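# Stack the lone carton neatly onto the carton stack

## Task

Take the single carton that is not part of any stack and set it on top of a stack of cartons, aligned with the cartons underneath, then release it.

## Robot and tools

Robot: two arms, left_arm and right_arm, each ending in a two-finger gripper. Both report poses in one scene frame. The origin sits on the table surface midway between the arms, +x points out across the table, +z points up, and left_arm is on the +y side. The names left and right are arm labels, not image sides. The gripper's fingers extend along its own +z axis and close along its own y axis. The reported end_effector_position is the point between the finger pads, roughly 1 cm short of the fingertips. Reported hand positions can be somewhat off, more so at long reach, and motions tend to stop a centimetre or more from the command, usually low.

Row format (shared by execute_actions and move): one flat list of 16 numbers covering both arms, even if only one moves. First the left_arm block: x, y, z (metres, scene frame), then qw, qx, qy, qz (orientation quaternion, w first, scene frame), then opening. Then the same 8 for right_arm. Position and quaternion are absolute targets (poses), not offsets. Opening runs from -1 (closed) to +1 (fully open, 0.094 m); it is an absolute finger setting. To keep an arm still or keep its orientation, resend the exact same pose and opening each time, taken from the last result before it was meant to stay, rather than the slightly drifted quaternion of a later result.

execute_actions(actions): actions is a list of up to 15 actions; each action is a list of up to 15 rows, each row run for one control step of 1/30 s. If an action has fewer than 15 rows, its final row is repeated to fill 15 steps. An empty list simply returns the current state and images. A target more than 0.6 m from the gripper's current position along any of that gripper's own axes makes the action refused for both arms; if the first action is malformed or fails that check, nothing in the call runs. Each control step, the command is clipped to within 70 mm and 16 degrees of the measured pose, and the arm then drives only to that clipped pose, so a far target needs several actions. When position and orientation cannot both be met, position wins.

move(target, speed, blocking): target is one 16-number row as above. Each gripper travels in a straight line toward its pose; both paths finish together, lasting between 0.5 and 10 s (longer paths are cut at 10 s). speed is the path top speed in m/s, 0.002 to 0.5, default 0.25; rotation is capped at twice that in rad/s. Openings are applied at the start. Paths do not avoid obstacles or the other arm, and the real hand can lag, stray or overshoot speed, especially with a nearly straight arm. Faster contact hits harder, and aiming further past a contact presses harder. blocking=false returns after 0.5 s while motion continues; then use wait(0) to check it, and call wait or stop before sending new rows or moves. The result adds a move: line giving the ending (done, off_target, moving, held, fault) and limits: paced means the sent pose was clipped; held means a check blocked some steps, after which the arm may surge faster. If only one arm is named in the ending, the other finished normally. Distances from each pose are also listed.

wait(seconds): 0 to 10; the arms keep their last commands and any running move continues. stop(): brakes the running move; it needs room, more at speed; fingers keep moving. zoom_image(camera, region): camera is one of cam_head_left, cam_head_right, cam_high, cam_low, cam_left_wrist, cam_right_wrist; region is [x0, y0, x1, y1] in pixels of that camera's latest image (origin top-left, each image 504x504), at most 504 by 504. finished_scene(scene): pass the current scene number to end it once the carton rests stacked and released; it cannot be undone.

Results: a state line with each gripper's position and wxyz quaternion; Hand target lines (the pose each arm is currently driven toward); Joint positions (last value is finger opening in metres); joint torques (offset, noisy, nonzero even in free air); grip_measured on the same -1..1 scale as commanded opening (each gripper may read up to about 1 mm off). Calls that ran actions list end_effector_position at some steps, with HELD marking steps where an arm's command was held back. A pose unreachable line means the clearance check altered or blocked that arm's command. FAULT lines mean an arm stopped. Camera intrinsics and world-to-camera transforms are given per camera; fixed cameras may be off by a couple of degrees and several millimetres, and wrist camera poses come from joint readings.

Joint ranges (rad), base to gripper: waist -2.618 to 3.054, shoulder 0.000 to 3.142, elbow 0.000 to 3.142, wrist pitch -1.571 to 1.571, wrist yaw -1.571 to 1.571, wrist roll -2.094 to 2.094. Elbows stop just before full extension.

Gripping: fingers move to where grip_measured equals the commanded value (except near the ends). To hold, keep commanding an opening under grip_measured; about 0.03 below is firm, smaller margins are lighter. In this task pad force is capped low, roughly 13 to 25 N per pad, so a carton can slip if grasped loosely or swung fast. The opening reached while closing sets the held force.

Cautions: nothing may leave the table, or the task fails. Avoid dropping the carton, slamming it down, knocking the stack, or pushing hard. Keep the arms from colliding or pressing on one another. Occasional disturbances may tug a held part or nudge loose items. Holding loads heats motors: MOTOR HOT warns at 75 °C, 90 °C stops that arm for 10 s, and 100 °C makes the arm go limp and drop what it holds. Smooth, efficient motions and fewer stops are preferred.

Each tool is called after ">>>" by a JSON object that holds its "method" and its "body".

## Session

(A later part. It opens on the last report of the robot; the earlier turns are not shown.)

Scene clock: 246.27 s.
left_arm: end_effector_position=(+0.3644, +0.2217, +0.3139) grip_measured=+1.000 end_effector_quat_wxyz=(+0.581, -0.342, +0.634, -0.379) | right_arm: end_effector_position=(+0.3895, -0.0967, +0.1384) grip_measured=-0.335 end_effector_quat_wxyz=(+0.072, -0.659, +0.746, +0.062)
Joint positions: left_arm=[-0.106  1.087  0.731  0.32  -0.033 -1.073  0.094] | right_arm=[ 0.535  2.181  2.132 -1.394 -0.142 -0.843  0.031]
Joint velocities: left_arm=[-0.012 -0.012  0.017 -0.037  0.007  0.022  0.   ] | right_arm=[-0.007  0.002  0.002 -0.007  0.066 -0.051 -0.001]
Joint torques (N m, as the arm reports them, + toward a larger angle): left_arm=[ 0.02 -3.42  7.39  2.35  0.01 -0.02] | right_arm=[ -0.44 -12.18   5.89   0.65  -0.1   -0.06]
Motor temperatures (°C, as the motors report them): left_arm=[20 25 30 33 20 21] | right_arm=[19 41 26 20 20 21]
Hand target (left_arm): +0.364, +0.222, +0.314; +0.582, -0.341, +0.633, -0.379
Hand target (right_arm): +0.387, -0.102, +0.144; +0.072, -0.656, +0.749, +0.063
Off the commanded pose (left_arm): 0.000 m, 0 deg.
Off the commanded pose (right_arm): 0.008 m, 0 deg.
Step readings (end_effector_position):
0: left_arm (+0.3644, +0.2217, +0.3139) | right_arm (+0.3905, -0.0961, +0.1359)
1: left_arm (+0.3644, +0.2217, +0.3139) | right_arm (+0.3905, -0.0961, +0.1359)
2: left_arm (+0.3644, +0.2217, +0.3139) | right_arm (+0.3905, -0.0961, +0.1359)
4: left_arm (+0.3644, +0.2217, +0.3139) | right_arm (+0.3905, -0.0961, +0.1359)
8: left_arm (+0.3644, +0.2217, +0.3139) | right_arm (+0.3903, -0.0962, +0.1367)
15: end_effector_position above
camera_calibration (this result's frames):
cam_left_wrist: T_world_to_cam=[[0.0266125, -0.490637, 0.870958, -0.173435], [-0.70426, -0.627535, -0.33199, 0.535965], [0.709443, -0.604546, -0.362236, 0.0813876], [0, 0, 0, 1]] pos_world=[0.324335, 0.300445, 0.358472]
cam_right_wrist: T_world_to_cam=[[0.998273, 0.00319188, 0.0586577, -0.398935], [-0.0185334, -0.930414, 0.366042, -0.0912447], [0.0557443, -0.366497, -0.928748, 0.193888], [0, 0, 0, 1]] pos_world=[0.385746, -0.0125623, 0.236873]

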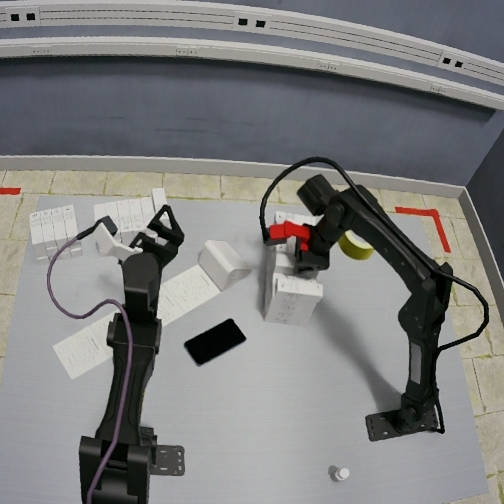

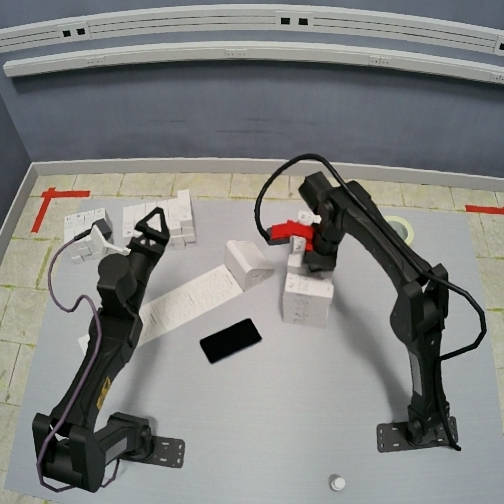

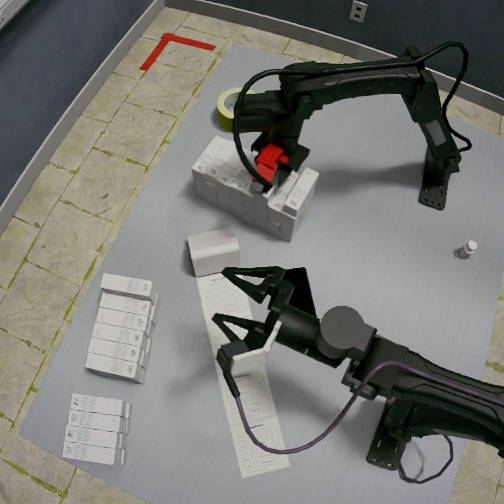

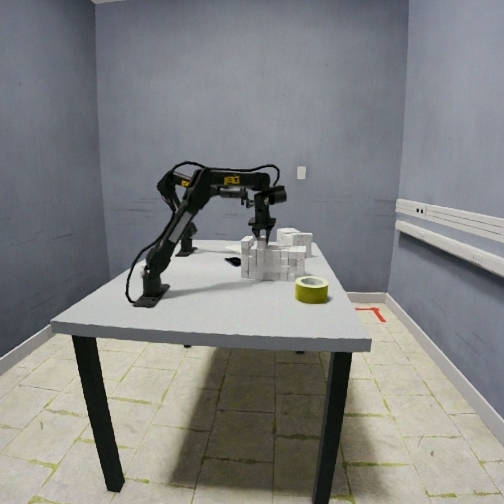

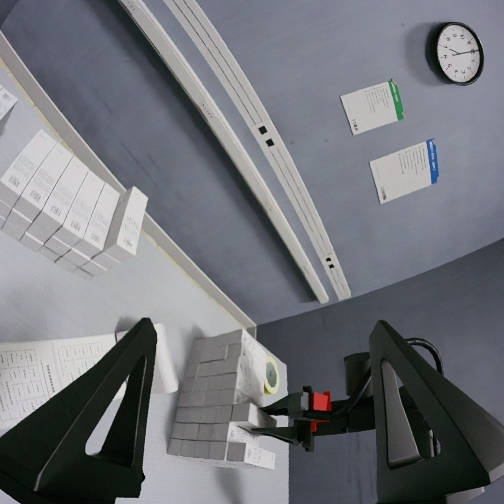

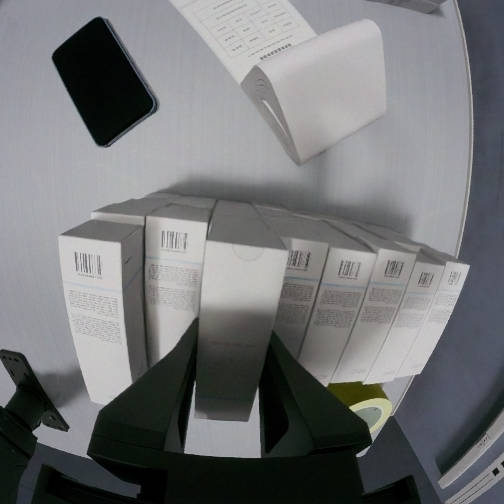

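>>> {"method": "execute_actions", "body": {"actions": [[[0.3644,0.2217,0.3142,0.582,-0.341,0.633,-0.379,1.0,0.387,-0.1025,0.1438,0.0715,-0.6557,0.749,0.0626,-0.43],[0.3644,0.2217,0.3142,0.582,-0.341,0.633,-0.379,1.0,0.3868,-0.103,0.1435,0.0715,-0.6557,0.749,0.0626,-0.43],[0.3644,0.2217,0.3142,0.582,-0.341,0.633,-0.379,1.0,0.3866,-0.1035,0.143,0.0715,-0.6557,0.749,0.0626,-0.43],[0.3644,0.2217,0.3142,0.582,-0.341,0.633,-0.379,1.0,0.3864,-0.104,0.1425,0.0715,-0.6557,0.749,0.0626,-0.43],[0.3644,0.2217,0.3142,0.582,-0.341,0.633,-0.379,1.0,0.3862,-0.104,0.142,0.0715,-0.6557,0.749,0.0626,-0.43],[0.3644,0.2217,0.3142,0.582,-0.341,0.633,-0.379,1.0,0.386,-0.104,0.1415,0.0715,-0.6557,0.749,0.0626,-0.43],[0.3644,0.2217,0.3142,0.582,-0.341,0.633,-0.379,1.0,0.386,-0.104,0.141,0.0715,-0.6557,0.749,0.0626,-0.43]]]}}

>>> {"method": "zoom_image", "body": {"camera": "cam_right_wrist", "region": [150, 160, 340, 350]}}

Scene clock: 257.93 s.
left_arm: end_effector_position=(+0.3644, +0.2217, +0.3139) grip_measured=+1.000 end_effector_quat_wxyz=(+0.581, -0.342, +0.634, -0.379) | right_arm: end_effector_position=(+0.3851, -0.1000, +0.1366) grip_measured=-0.335 end_effector_quat_wxyz=(+0.065, -0.658, +0.747, +0.063)
Joint positions: left_arm=[-0.106  1.087  0.731  0.32  -0.033 -1.073  0.094] | right_arm=[ 0.534  2.168  2.106 -1.395 -0.142 -0.843  0.031]
Joint velocities: left_arm=[-0.012 -0.002 -0.002  0.11   0.022  0.095  0.   ] | right_arm=[-0.037  0.002 -0.002 -0.037 -0.007 -0.066  0.   ]
Joint torques (N m, as the arm reports them, + toward a larger angle): left_arm=[ 0.03 -3.42  7.4   2.34  0.   -0.03] | right_arm=[ -0.6  -12.06   5.35   0.82  -0.09  -0.09]
Motor temperatures (°C, as the motors report them): left_arm=[20 25 30 33 20 21] | right_arm=[19 42 26 20 20 21]
Hand target (left_arm): +0.364, +0.222, +0.314; +0.582, -0.341, +0.633, -0.379
Hand target (right_arm): +0.386, -0.104, +0.141; +0.071, -0.656, +0.749, +0.063
Off the commanded pose (left_arm): 0.000 m, 0 deg.
Off the commanded pose (right_arm): 0.006 m, 1 deg.
Step readings (end_effector_position):
0: left_arm (+0.3644, +0.2217, +0.3139) | right_arm (+0.3888, -0.0976, +0.1382)
1: left_arm (+0.3644, +0.2217, +0.3139) | right_arm (+0.3888, -0.0976, +0.1382)
2: left_arm (+0.3644, +0.2217, +0.3139) | right_arm (+0.3888, -0.0976, +0.1382)
4: left_arm (+0.3644, +0.2217, +0.3139) | right_arm (+0.3886, -0.0977, +0.1383)
8: left_arm (+0.3644, +0.2217, +0.3139) | right_arm (+0.3857, -0.0996, +0.1370)
15: end_effector_position above
camera_calibration (this result's frames):
cam_left_wrist: T_world_to_cam=[[0.0266125, -0.490637, 0.870958, -0.173435], [-0.70426, -0.627535, -0.33199, 0.535965], [0.709443, -0.604546, -0.362236, 0.0813876], [0, 0, 0, 1]] pos_world=[0.324335, 0.300445, 0.358472]
cam_right_wrist: T_world_to_cam=[[0.998888, 0.00286511, 0.0470519, -0.393133], [-0.0149126, -0.927681, 0.373075, -0.0957931], [0.0447181, -0.373362, -0.926607, 0.194506], [0, 0, 0, 1]] pos_world=[0.382569, -0.0151177, 0.234467]

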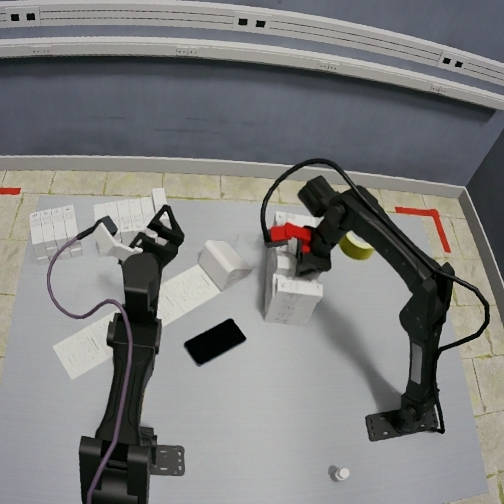

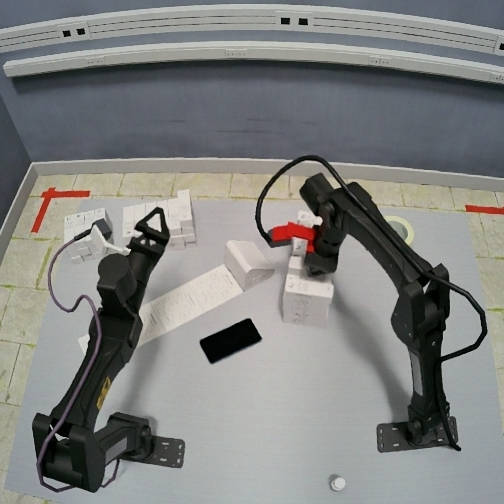

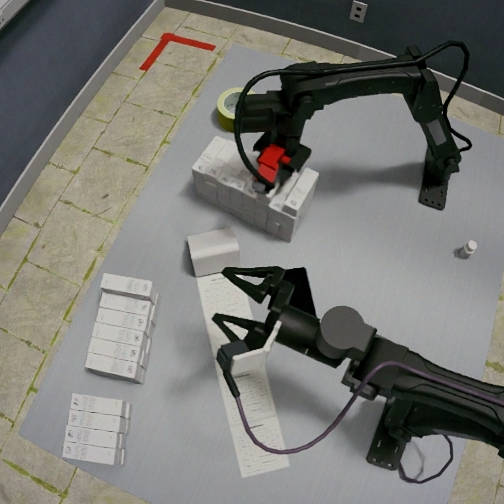

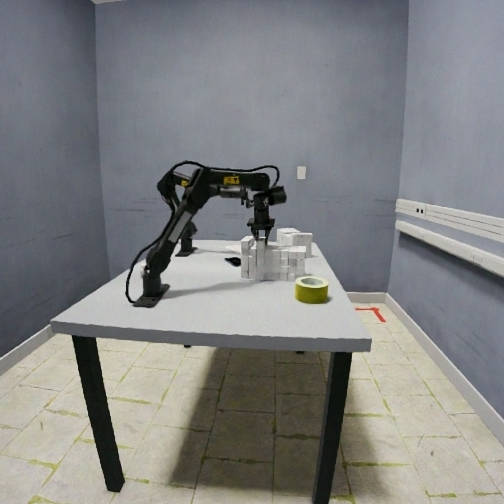

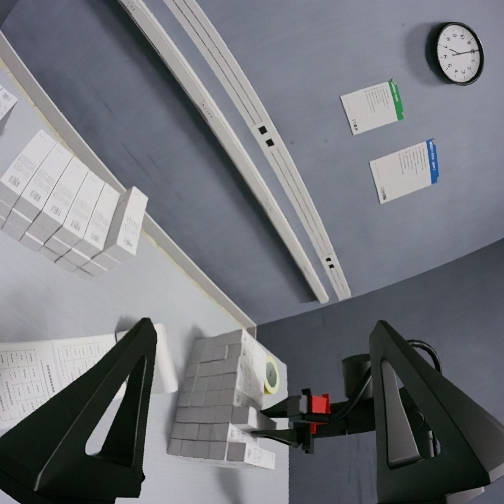

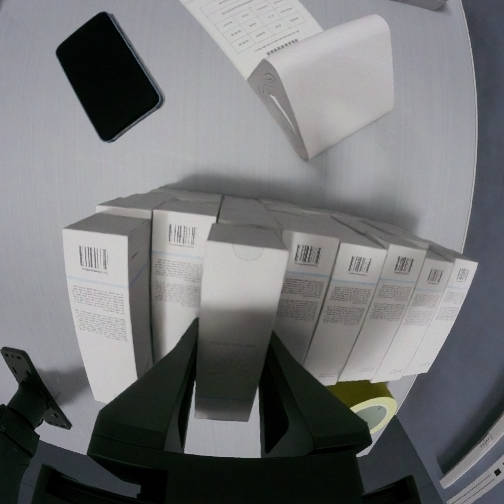

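Region (150, 160, 340, 350) of cam_right_wrist's 504x504 image, scaled by 2.653, with more detail than that image has.

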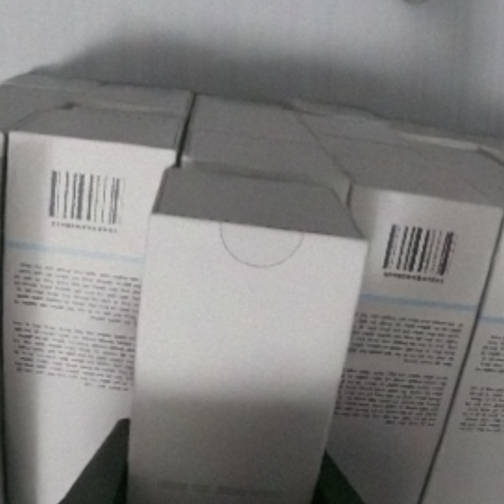

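>>> {"method": "execute_actions", "body": {"actions": []}}

>>> {"method": "zoom_image", "body": {"camera": "cam_right_wrist", "region": [150, 160, 340, 350]}}

Scene clock: 261.73 s.
left_arm: end_effector_position=(+0.3644, +0.2217, +0.3139) grip_measured=+1.000 end_effector_quat_wxyz=(+0.581, -0.342, +0.634, -0.379) | right_arm: end_effector_position=(+0.3851, -0.1000, +0.1366) grip_measured=-0.335 end_effector_quat_wxyz=(+0.065, -0.658, +0.747, +0.063)
Joint positions: left_arm=[-0.106  1.087  0.731  0.32  -0.033 -1.073  0.094] | right_arm=[ 0.534  2.168  2.106 -1.395 -0.142 -0.843  0.031]
Joint velocities: left_arm=[-0.012  0.022 -0.017 -0.066 -0.051 -0.007  0.   ] | right_arm=[-0.007  0.002 -0.002 -0.007  0.007  0.037 -0.   ]
Joint torques (N m, as the arm reports them, + toward a larger angle): left_arm=[ 0.01 -3.42  7.39  2.34  0.01 -0.02] | right_arm=[ -0.6  -12.14   5.34   0.86  -0.1   -0.04]
Motor temperatures (°C, as the motors report them): left_arm=[20 25 30 33 20 21] | right_arm=[19 42 26 20 20 21]
Hand target (left_arm): +0.364, +0.222, +0.314; +0.582, -0.341, +0.633, -0.379
Hand target (right_arm): +0.386, -0.104, +0.141; +0.071, -0.656, +0.749, +0.063
Off the commanded pose (left_arm): 0.000 m, 0 deg.
Off the commanded pose (right_arm): 0.006 m, 1 deg.
camera_calibration (this result's frames):
cam_left_wrist: T_world_to_cam=[[0.0266125, -0.490637, 0.870958, -0.173435], [-0.70426, -0.627535, -0.33199, 0.535965], [0.709443, -0.604546, -0.362236, 0.0813876], [0, 0, 0, 1]] pos_world=[0.324335, 0.300445, 0.358472]
cam_right_wrist: T_world_to_cam=[[0.998888, 0.00286511, 0.0470519, -0.393133], [-0.0149126, -0.927681, 0.373075, -0.0957931], [0.0447181, -0.373362, -0.926607, 0.194506], [0, 0, 0, 1]] pos_world=[0.382569, -0.0151177, 0.234467]

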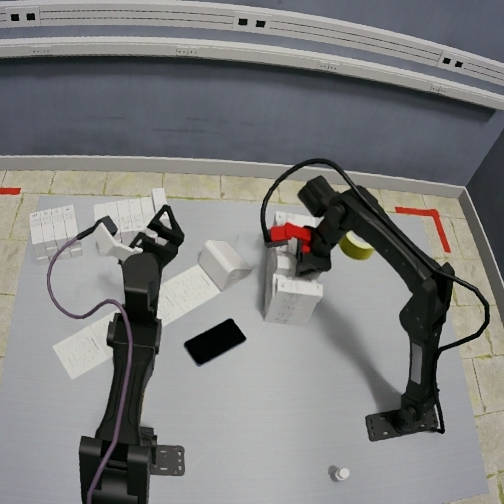

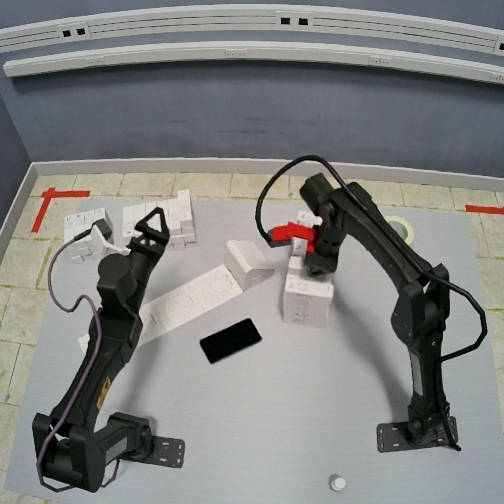

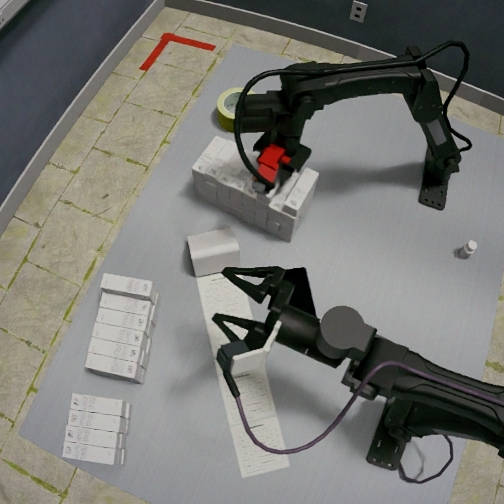

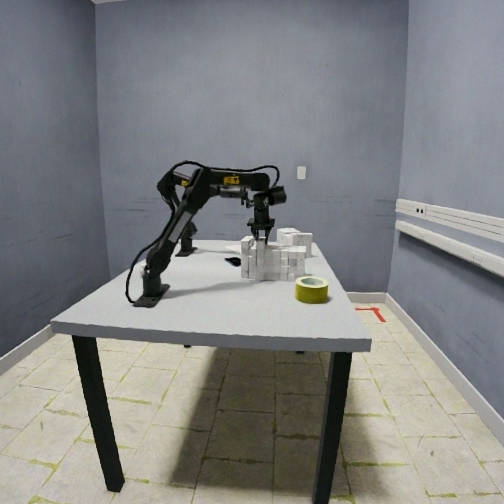

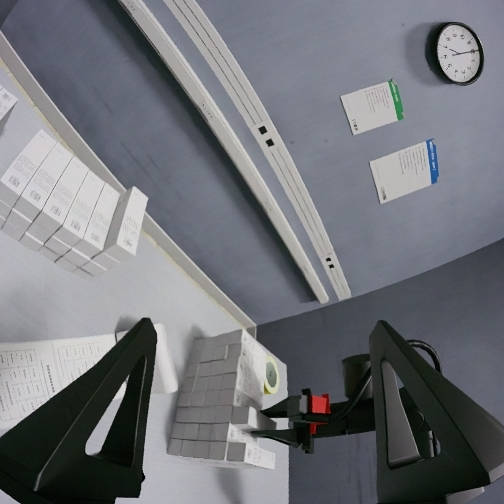

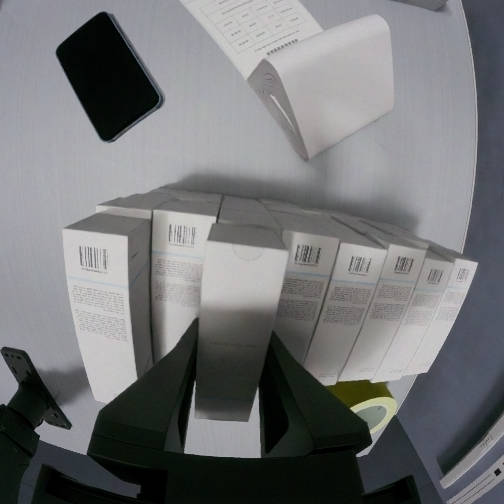

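Region (150, 160, 340, 350) of cam_right_wrist's 504x504 image, scaled by 2.653, with more detail than that image has.

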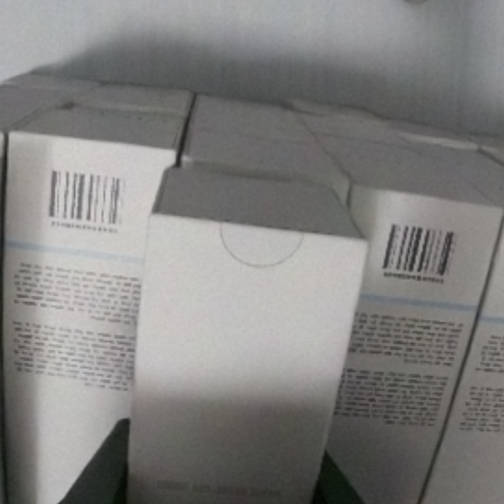

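>>> {"method": "execute_actions", "body": {"actions": [[[0.3644,0.2217,0.3142,0.582,-0.341,0.633,-0.379,1.0,0.3864,-0.104,0.1413,0.0715,-0.6557,0.749,0.0626,-0.43],[0.3644,0.2217,0.3142,0.582,-0.341,0.633,-0.379,1.0,0.3868,-0.1039,0.1416,0.0715,-0.6557,0.749,0.0626,-0.43],[0.3644,0.2217,0.3142,0.582,-0.341,0.633,-0.379,1.0,0.3872,-0.1038,0.1419,0.0715,-0.6557,0.749,0.0626,-0.43],[0.3644,0.2217,0.3142,0.582,-0.341,0.633,-0.379,1.0,0.3876,-0.1037,0.1422,0.0715,-0.6557,0.749,0.0626,-0.43],[0.3644,0.2217,0.3142,0.582,-0.341,0.633,-0.379,1.0,0.388,-0.1036,0.1425,0.0715,-0.6557,0.749,0.0626,-0.43],[0.3644,0.2217,0.3142,0.582,-0.341,0.633,-0.379,1.0,0.3884,-0.1035,0.1428,0.0715,-0.6557,0.749,0.0626,-0.43],[0.3644,0.2217,0.3142,0.582,-0.341,0.633,-0.379,1.0,0.3888,-0.1035,0.143,0.0715,-0.6557,0.749,0.0626,-0.43],[0.3644,0.2217,0.3142,0.582,-0.341,0.633,-0.379,1.0,0.389,-0.1035,0.143,0.0715,-0.6557,0.749,0.0626,-0.43]]]}}

>>> {"method": "zoom_image", "body": {"camera": "cam_right_wrist", "region": [150, 160, 340, 350]}}

Scene clock: 274.10 s.
left_arm: end_effector_position=(+0.3644, +0.2217, +0.3139) grip_measured=+1.000 end_effector_quat_wxyz=(+0.581, -0.342, +0.634, -0.379) | right_arm: end_effector_position=(+0.3865, -0.1018, +0.1366) grip_measured=-0.335 end_effector_quat_wxyz=(+0.066, -0.656, +0.749, +0.063)
Joint positions: left_arm=[-0.106  1.087  0.731  0.32  -0.033 -1.073  0.094] | right_arm=[ 0.529  2.168  2.106 -1.395 -0.142 -0.843  0.031]
Joint velocities: left_arm=[-0.017  0.012 -0.037 -0.022 -0.037  0.022  0.   ] | right_arm=[-0.007 -0.012  0.002  0.051  0.007  0.095  0.001]
Joint torques (N m, as the arm reports them, + toward a larger angle): left_arm=[ 0.01 -3.42  7.39  2.34  0.   -0.03] | right_arm=[ -0.48 -10.84   7.96   0.64  -0.08  -0.08]
Motor temperatures (°C, as the motors report them): left_arm=[20 25 30 33 20 21] | right_arm=[19 43 26 20 20 21]
Hand target (left_arm): +0.364, +0.222, +0.314; +0.582, -0.341, +0.633, -0.379
Hand target (right_arm): +0.389, -0.103, +0.143; +0.072, -0.656, +0.749, +0.063
Off the commanded pose (left_arm): 0.000 m, 0 deg.
Off the commanded pose (right_arm): 0.007 m, 1 deg.
Step readings (end_effector_position):
0: left_arm (+0.3644, +0.2217, +0.3139) | right_arm (+0.3851, -0.1000, +0.1366)
1: left_arm (+0.3644, +0.2217, +0.3139) | right_arm (+0.3851, -0.1000, +0.1366)
2: left_arm (+0.3644, +0.2217, +0.3139) | right_arm (+0.3851, -0.1000, +0.1366)
4: left_arm (+0.3644, +0.2217, +0.3139) | right_arm (+0.3852, -0.1002, +0.1366)
8: left_arm (+0.3644, +0.2217, +0.3139) | right_arm (+0.3858, -0.1010, +0.1366)
15: end_effector_position above
camera_calibration (this result's frames):
cam_left_wrist: T_world_to_cam=[[0.0266125, -0.490637, 0.870958, -0.173435], [-0.70426, -0.627535, -0.33199, 0.535965], [0.709443, -0.604546, -0.362236, 0.0813876], [0, 0, 0, 1]] pos_world=[0.324335, 0.300445, 0.358472]
cam_right_wrist: T_world_to_cam=[[0.99889, -0.00208858, 0.0470519, -0.394966], [-0.0195129, -0.927596, 0.373075, -0.0956191], [0.042866, -0.373579, -0.926607, 0.194483], [0, 0, 0, 1]] pos_world=[0.384325, -0.0168658, 0.234467]

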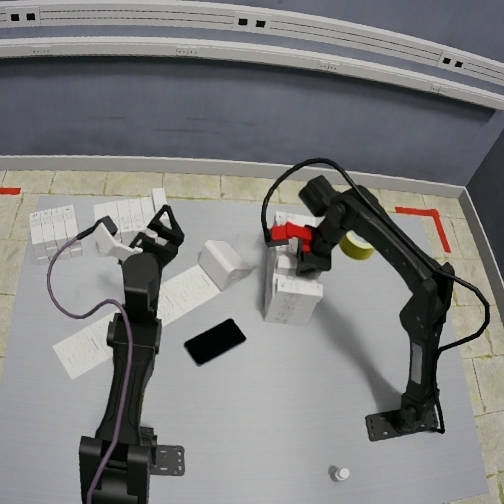

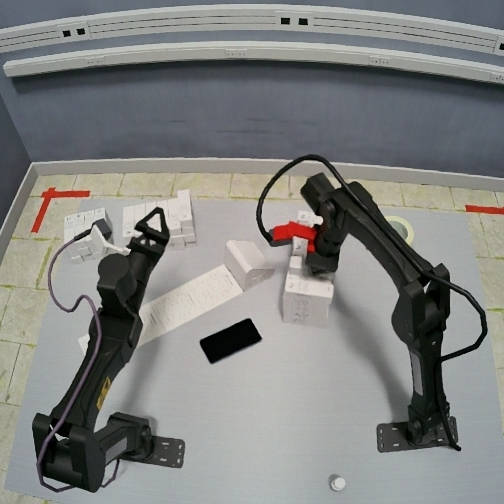

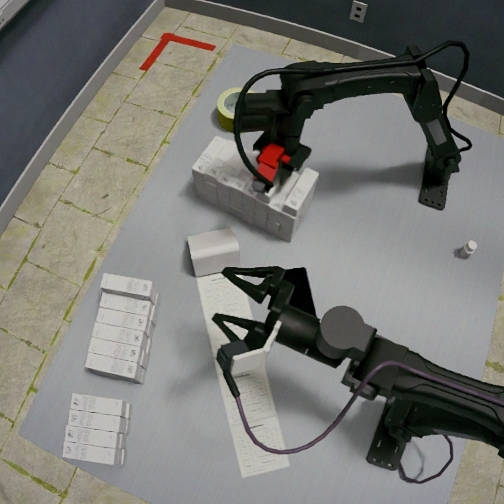

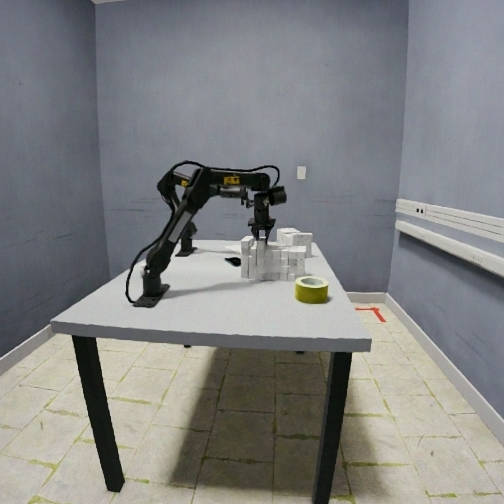

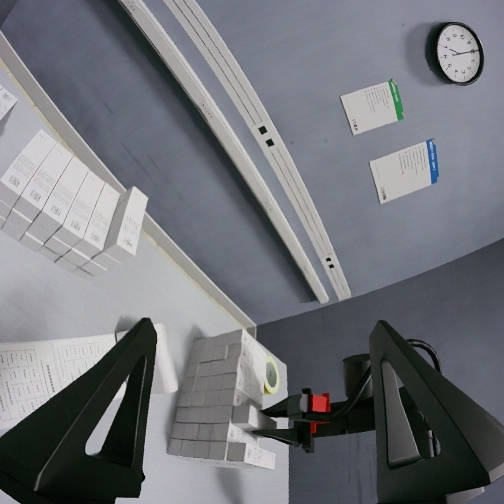

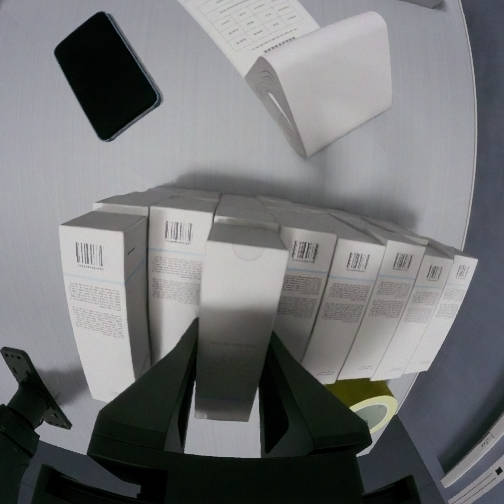

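Region (150, 160, 340, 350) of cam_right_wrist's 504x504 image, scaled by 2.653, with more detail than that image has.

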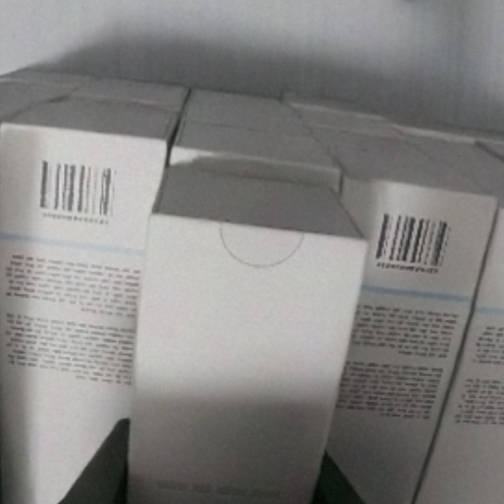

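>>> {"method": "execute_actions", "body": {"actions": [[[0.3644,0.2217,0.3142,0.582,-0.341,0.633,-0.379,1.0,0.3892,-0.1032,0.143,0.0715,-0.6557,0.749,0.0626,-0.43],[0.3644,0.2217,0.3142,0.582,-0.341,0.633,-0.379,1.0,0.3894,-0.1029,0.1428,0.0715,-0.6557,0.749,0.0626,-0.43],[0.3644,0.2217,0.3142,0.582,-0.341,0.633,-0.379,1.0,0.3896,-0.1026,0.1426,0.0715,-0.6557,0.749,0.0626,-0.43],[0.3644,0.2217,0.3142,0.582,-0.341,0.633,-0.379,1.0,0.3898,-0.1023,0.1424,0.0715,-0.6557,0.749,0.0626,-0.43],[0.3644,0.2217,0.3142,0.582,-0.341,0.633,-0.379,1.0,0.390,-0.102,0.1422,0.0715,-0.6557,0.749,0.0626,-0.43],[0.3644,0.2217,0.3142,0.582,-0.341,0.633,-0.379,1.0,0.390,-0.1017,0.142,0.0715,-0.6557,0.749,0.0626,-0.43]]]}}

>>> {"method": "zoom_image", "body": {"camera": "cam_right_wrist", "region": [150, 160, 340, 350]}}

Scene clock: 284.83 s.
left_arm: end_effector_position=(+0.3644, +0.2217, +0.3139) grip_measured=+1.000 end_effector_quat_wxyz=(+0.581, -0.342, +0.634, -0.379) | right_arm: end_effector_position=(+0.3865, -0.1018, +0.1366) grip_measured=-0.335 end_effector_quat_wxyz=(+0.066, -0.656, +0.749, +0.063)
Joint positions: left_arm=[-0.106  1.087  0.731  0.32  -0.033 -1.073  0.094] | right_arm=[ 0.529  2.168  2.106 -1.395 -0.142 -0.843  0.031]
Joint velocities: left_arm=[ 0.002 -0.017 -0.012 -0.022 -0.007 -0.007  0.   ] | right_arm=[-0.032  0.007  0.002 -0.022  0.022  0.095 -0.   ]
Joint torques (N m, as the arm reports them, + toward a larger angle): left_arm=[ 0.03 -3.44  7.38  2.35  0.   -0.03] | right_arm=[ -0.29 -10.34   8.65   0.66  -0.1   -0.05]
Motor temperatures (°C, as the motors report them): left_arm=[20 25 30 33 20 21] | right_arm=[19 42 27 20 20 21]
Hand target (left_arm): +0.364, +0.222, +0.314; +0.582, -0.341, +0.633, -0.379
Hand target (right_arm): +0.390, -0.102, +0.142; +0.072, -0.656, +0.749, +0.063
Off the commanded pose (left_arm): 0.000 m, 0 deg.
Off the commanded pose (right_arm): 0.006 m, 1 deg.
Step readings (end_effector_position):
0: left_arm (+0.3644, +0.2217, +0.3139) | right_arm (+0.3865, -0.1018, +0.1366)
1: left_arm (+0.3644, +0.2217, +0.3139) | right_arm (+0.3865, -0.1018, +0.1366)
2: left_arm (+0.3644, +0.2217, +0.3139) | right_arm (+0.3865, -0.1018, +0.1366)
4: left_arm (+0.3644, +0.2217, +0.3139) | right_arm (+0.3865, -0.1018, +0.1366)
8: left_arm (+0.3644, +0.2217, +0.3139) | right_arm (+0.3865, -0.1018, +0.1366)
15: end_effector_position above
camera_calibration (this result's frames):
cam_left_wrist: T_world_to_cam=[[0.0266125, -0.490637, 0.870958, -0.173435], [-0.70426, -0.627535, -0.33199, 0.535965], [0.709443, -0.604546, -0.362236, 0.0813876], [0, 0, 0, 1]] pos_world=[0.324335, 0.300445, 0.358472]
cam_right_wrist: T_world_to_cam=[[0.99889, -0.00208858, 0.0470519, -0.394966], [-0.0195129, -0.927596, 0.373075, -0.0956191], [0.042866, -0.373579, -0.926607, 0.194483], [0, 0, 0, 1]] pos_world=[0.384325, -0.0168658, 0.234467]

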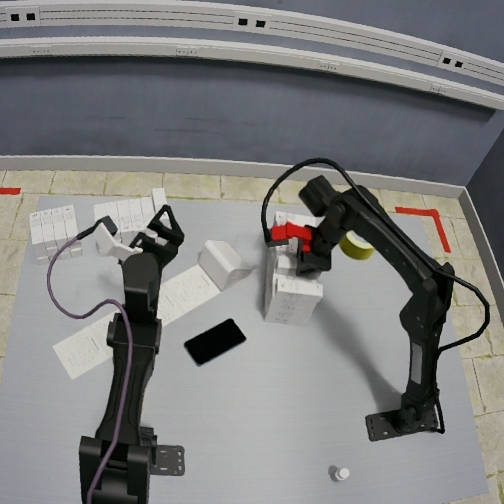

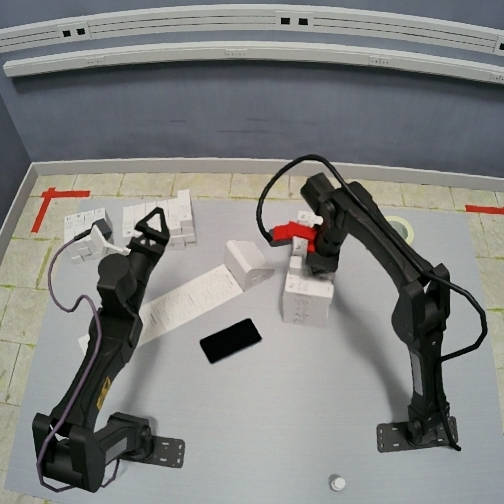

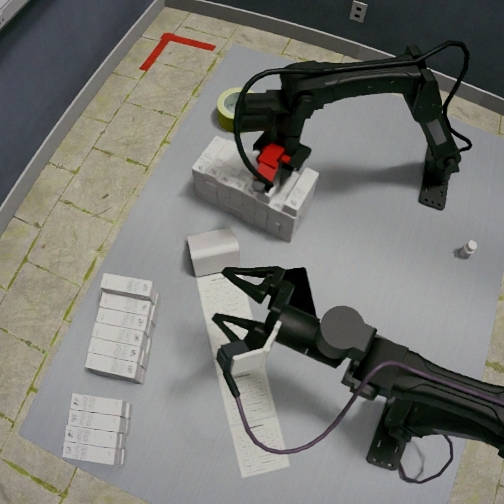

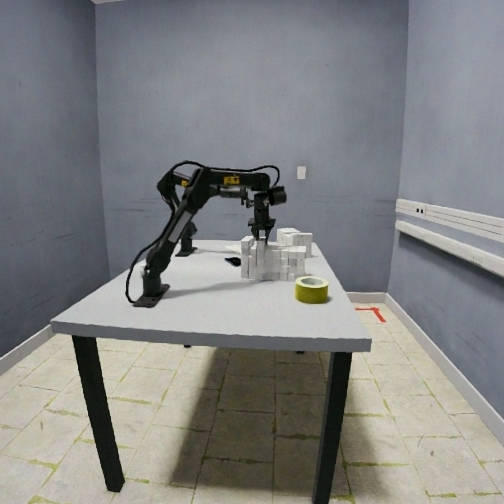

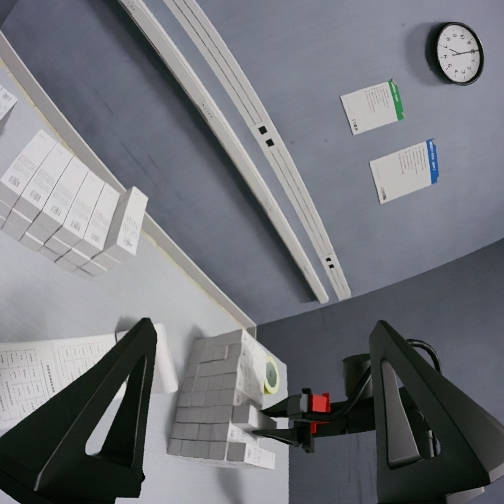

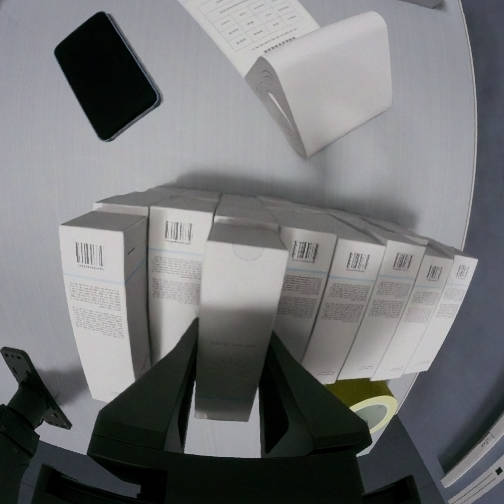

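Region (150, 160, 340, 350) of cam_right_wrist's 504x504 image, scaled by 2.653, with more detail than that image has.

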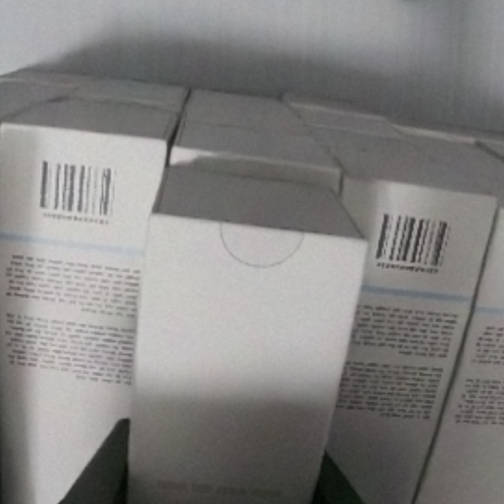

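>>> {"method": "execute_actions", "body": {"actions": [[[0.3644,0.2217,0.3142,0.582,-0.341,0.633,-0.379,1.0,0.3902,-0.1014,0.142,0.0715,-0.6557,0.749,0.0626,-0.43],[0.3644,0.2217,0.3142,0.582,-0.341,0.633,-0.379,1.0,0.3904,-0.1011,0.142,0.0715,-0.6557,0.749,0.0626,-0.43],[0.3644,0.2217,0.3142,0.582,-0.341,0.633,-0.379,1.0,0.3906,-0.1008,0.142,0.0715,-0.6557,0.749,0.0626,-0.43],[0.3644,0.2217,0.3142,0.582,-0.341,0.633,-0.379,1.0,0.3908,-0.1005,0.142,0.0715,-0.6557,0.749,0.0626,-0.43],[0.3644,0.2217,0.3142,0.582,-0.341,0.633,-0.379,1.0,0.391,-0.1002,0.142,0.0715,-0.6557,0.749,0.0626,-0.43]]]}}

>>> {"method": "zoom_image", "body": {"camera": "cam_right_wrist", "region": [150, 160, 340, 350]}}

Scene clock: 294.40 s.
left_arm: end_effector_position=(+0.3644, +0.2217, +0.3139) grip_measured=+1.000 end_effector_quat_wxyz=(+0.581, -0.342, +0.634, -0.379) | right_arm: end_effector_position=(+0.3892, -0.1000, +0.1420) grip_measured=-0.335 end_effector_quat_wxyz=(+0.074, -0.656, +0.748, +0.062)
Joint positions: left_arm=[-0.106  1.087  0.731  0.32  -0.033 -1.073  0.094] | right_arm=[ 0.529  2.168  2.126 -1.397 -0.142 -0.843  0.031]
Joint velocities: left_arm=[-0.002 -0.002 -0.017  0.007  0.007  0.007  0.   ] | right_arm=[-0.007  0.007  0.002 -0.081 -0.095  0.007 -0.   ]
Joint torques (N m, as the arm reports them, + toward a larger angle): left_arm=[ 0.02 -3.41  7.38  2.34  0.   -0.03] | right_arm=[-0.18 -9.45  8.09  0.64 -0.09 -0.04]
Motor temperatures (°C, as the motors report them): left_arm=[20 25 31 33 20 21] | right_arm=[19 41 28 20 20 21]
Hand target (left_arm): +0.364, +0.222, +0.314; +0.582, -0.341, +0.633, -0.379
Hand target (right_arm): +0.391, -0.100, +0.142; +0.072, -0.656, +0.749, +0.063
Off the commanded pose (left_arm): 0.000 m, 0 deg.
Off the commanded pose (right_arm): 0.002 m, 0 deg.
Step readings (end_effector_position):
0: left_arm (+0.3644, +0.2217, +0.3139) | right_arm (+0.3865, -0.1018, +0.1366)
1: left_arm (+0.3644, +0.2217, +0.3139) | right_arm (+0.3865, -0.1018, +0.1366)
2: left_arm (+0.3644, +0.2217, +0.3139) | right_arm (+0.3865, -0.1018, +0.1368)
4: left_arm (+0.3644, +0.2217, +0.3139) | right_arm (+0.3873, -0.1013, +0.1383)
8: left_arm (+0.3644, +0.2217, +0.3139) | right_arm (+0.3893, -0.1000, +0.1418)
15: end_effector_position above
camera_calibration (this result's frames):
cam_left_wrist: T_world_to_cam=[[0.0266125, -0.490637, 0.870958, -0.173435], [-0.70426, -0.627535, -0.33199, 0.535965], [0.709443, -0.604546, -0.362236, 0.0813876], [0, 0, 0, 1]] pos_world=[0.324335, 0.300445, 0.358472]
cam_right_wrist: T_world_to_cam=[[0.998103, -0.00263476, 0.0615049, -0.399774], [-0.0249003, -0.930987, 0.364201, -0.09294], [0.0563007, -0.365042, -0.929287, 0.19605], [0, 0, 0, 1]] pos_world=[0.385664, -0.0160126, 0.240624]

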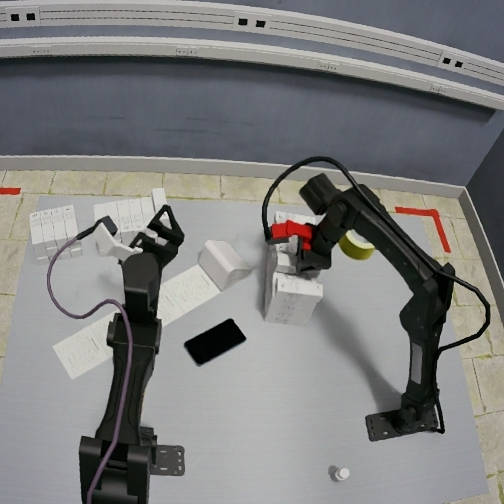

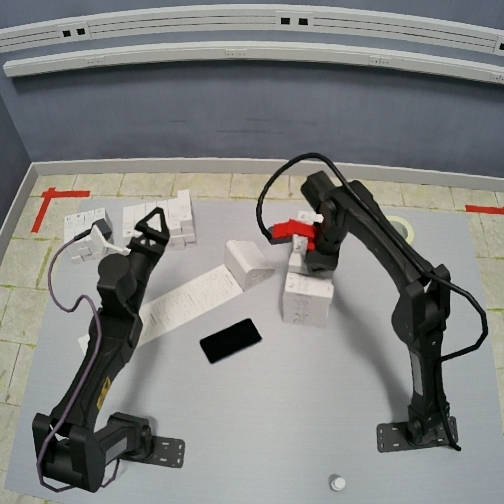

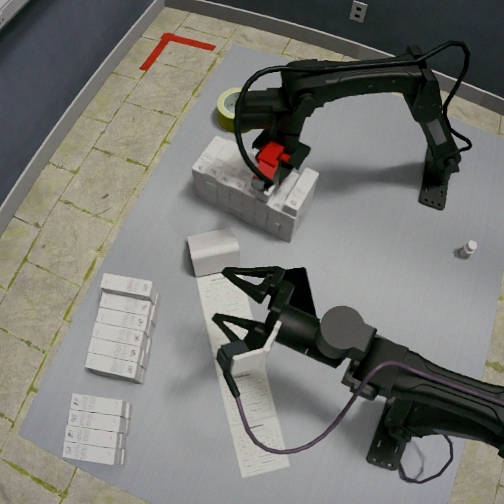

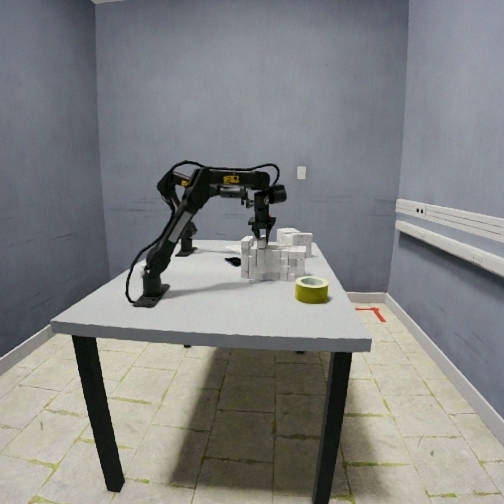

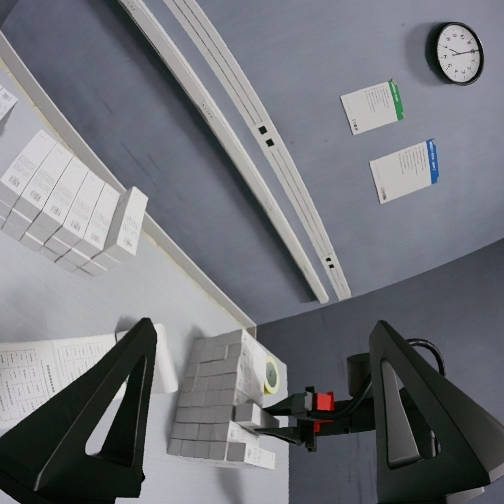

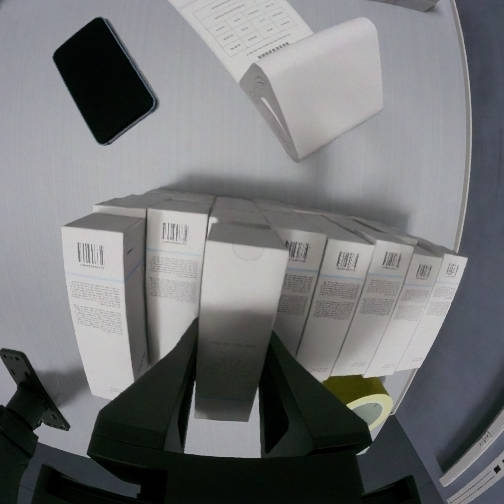

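Region (150, 160, 340, 350) of cam_right_wrist's 504x504 image, scaled by 2.653, with more detail than that image has.

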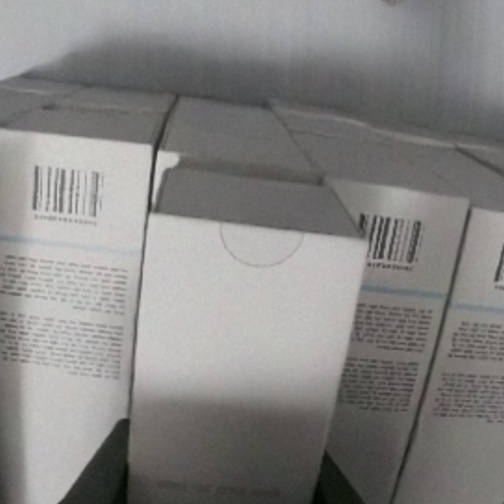

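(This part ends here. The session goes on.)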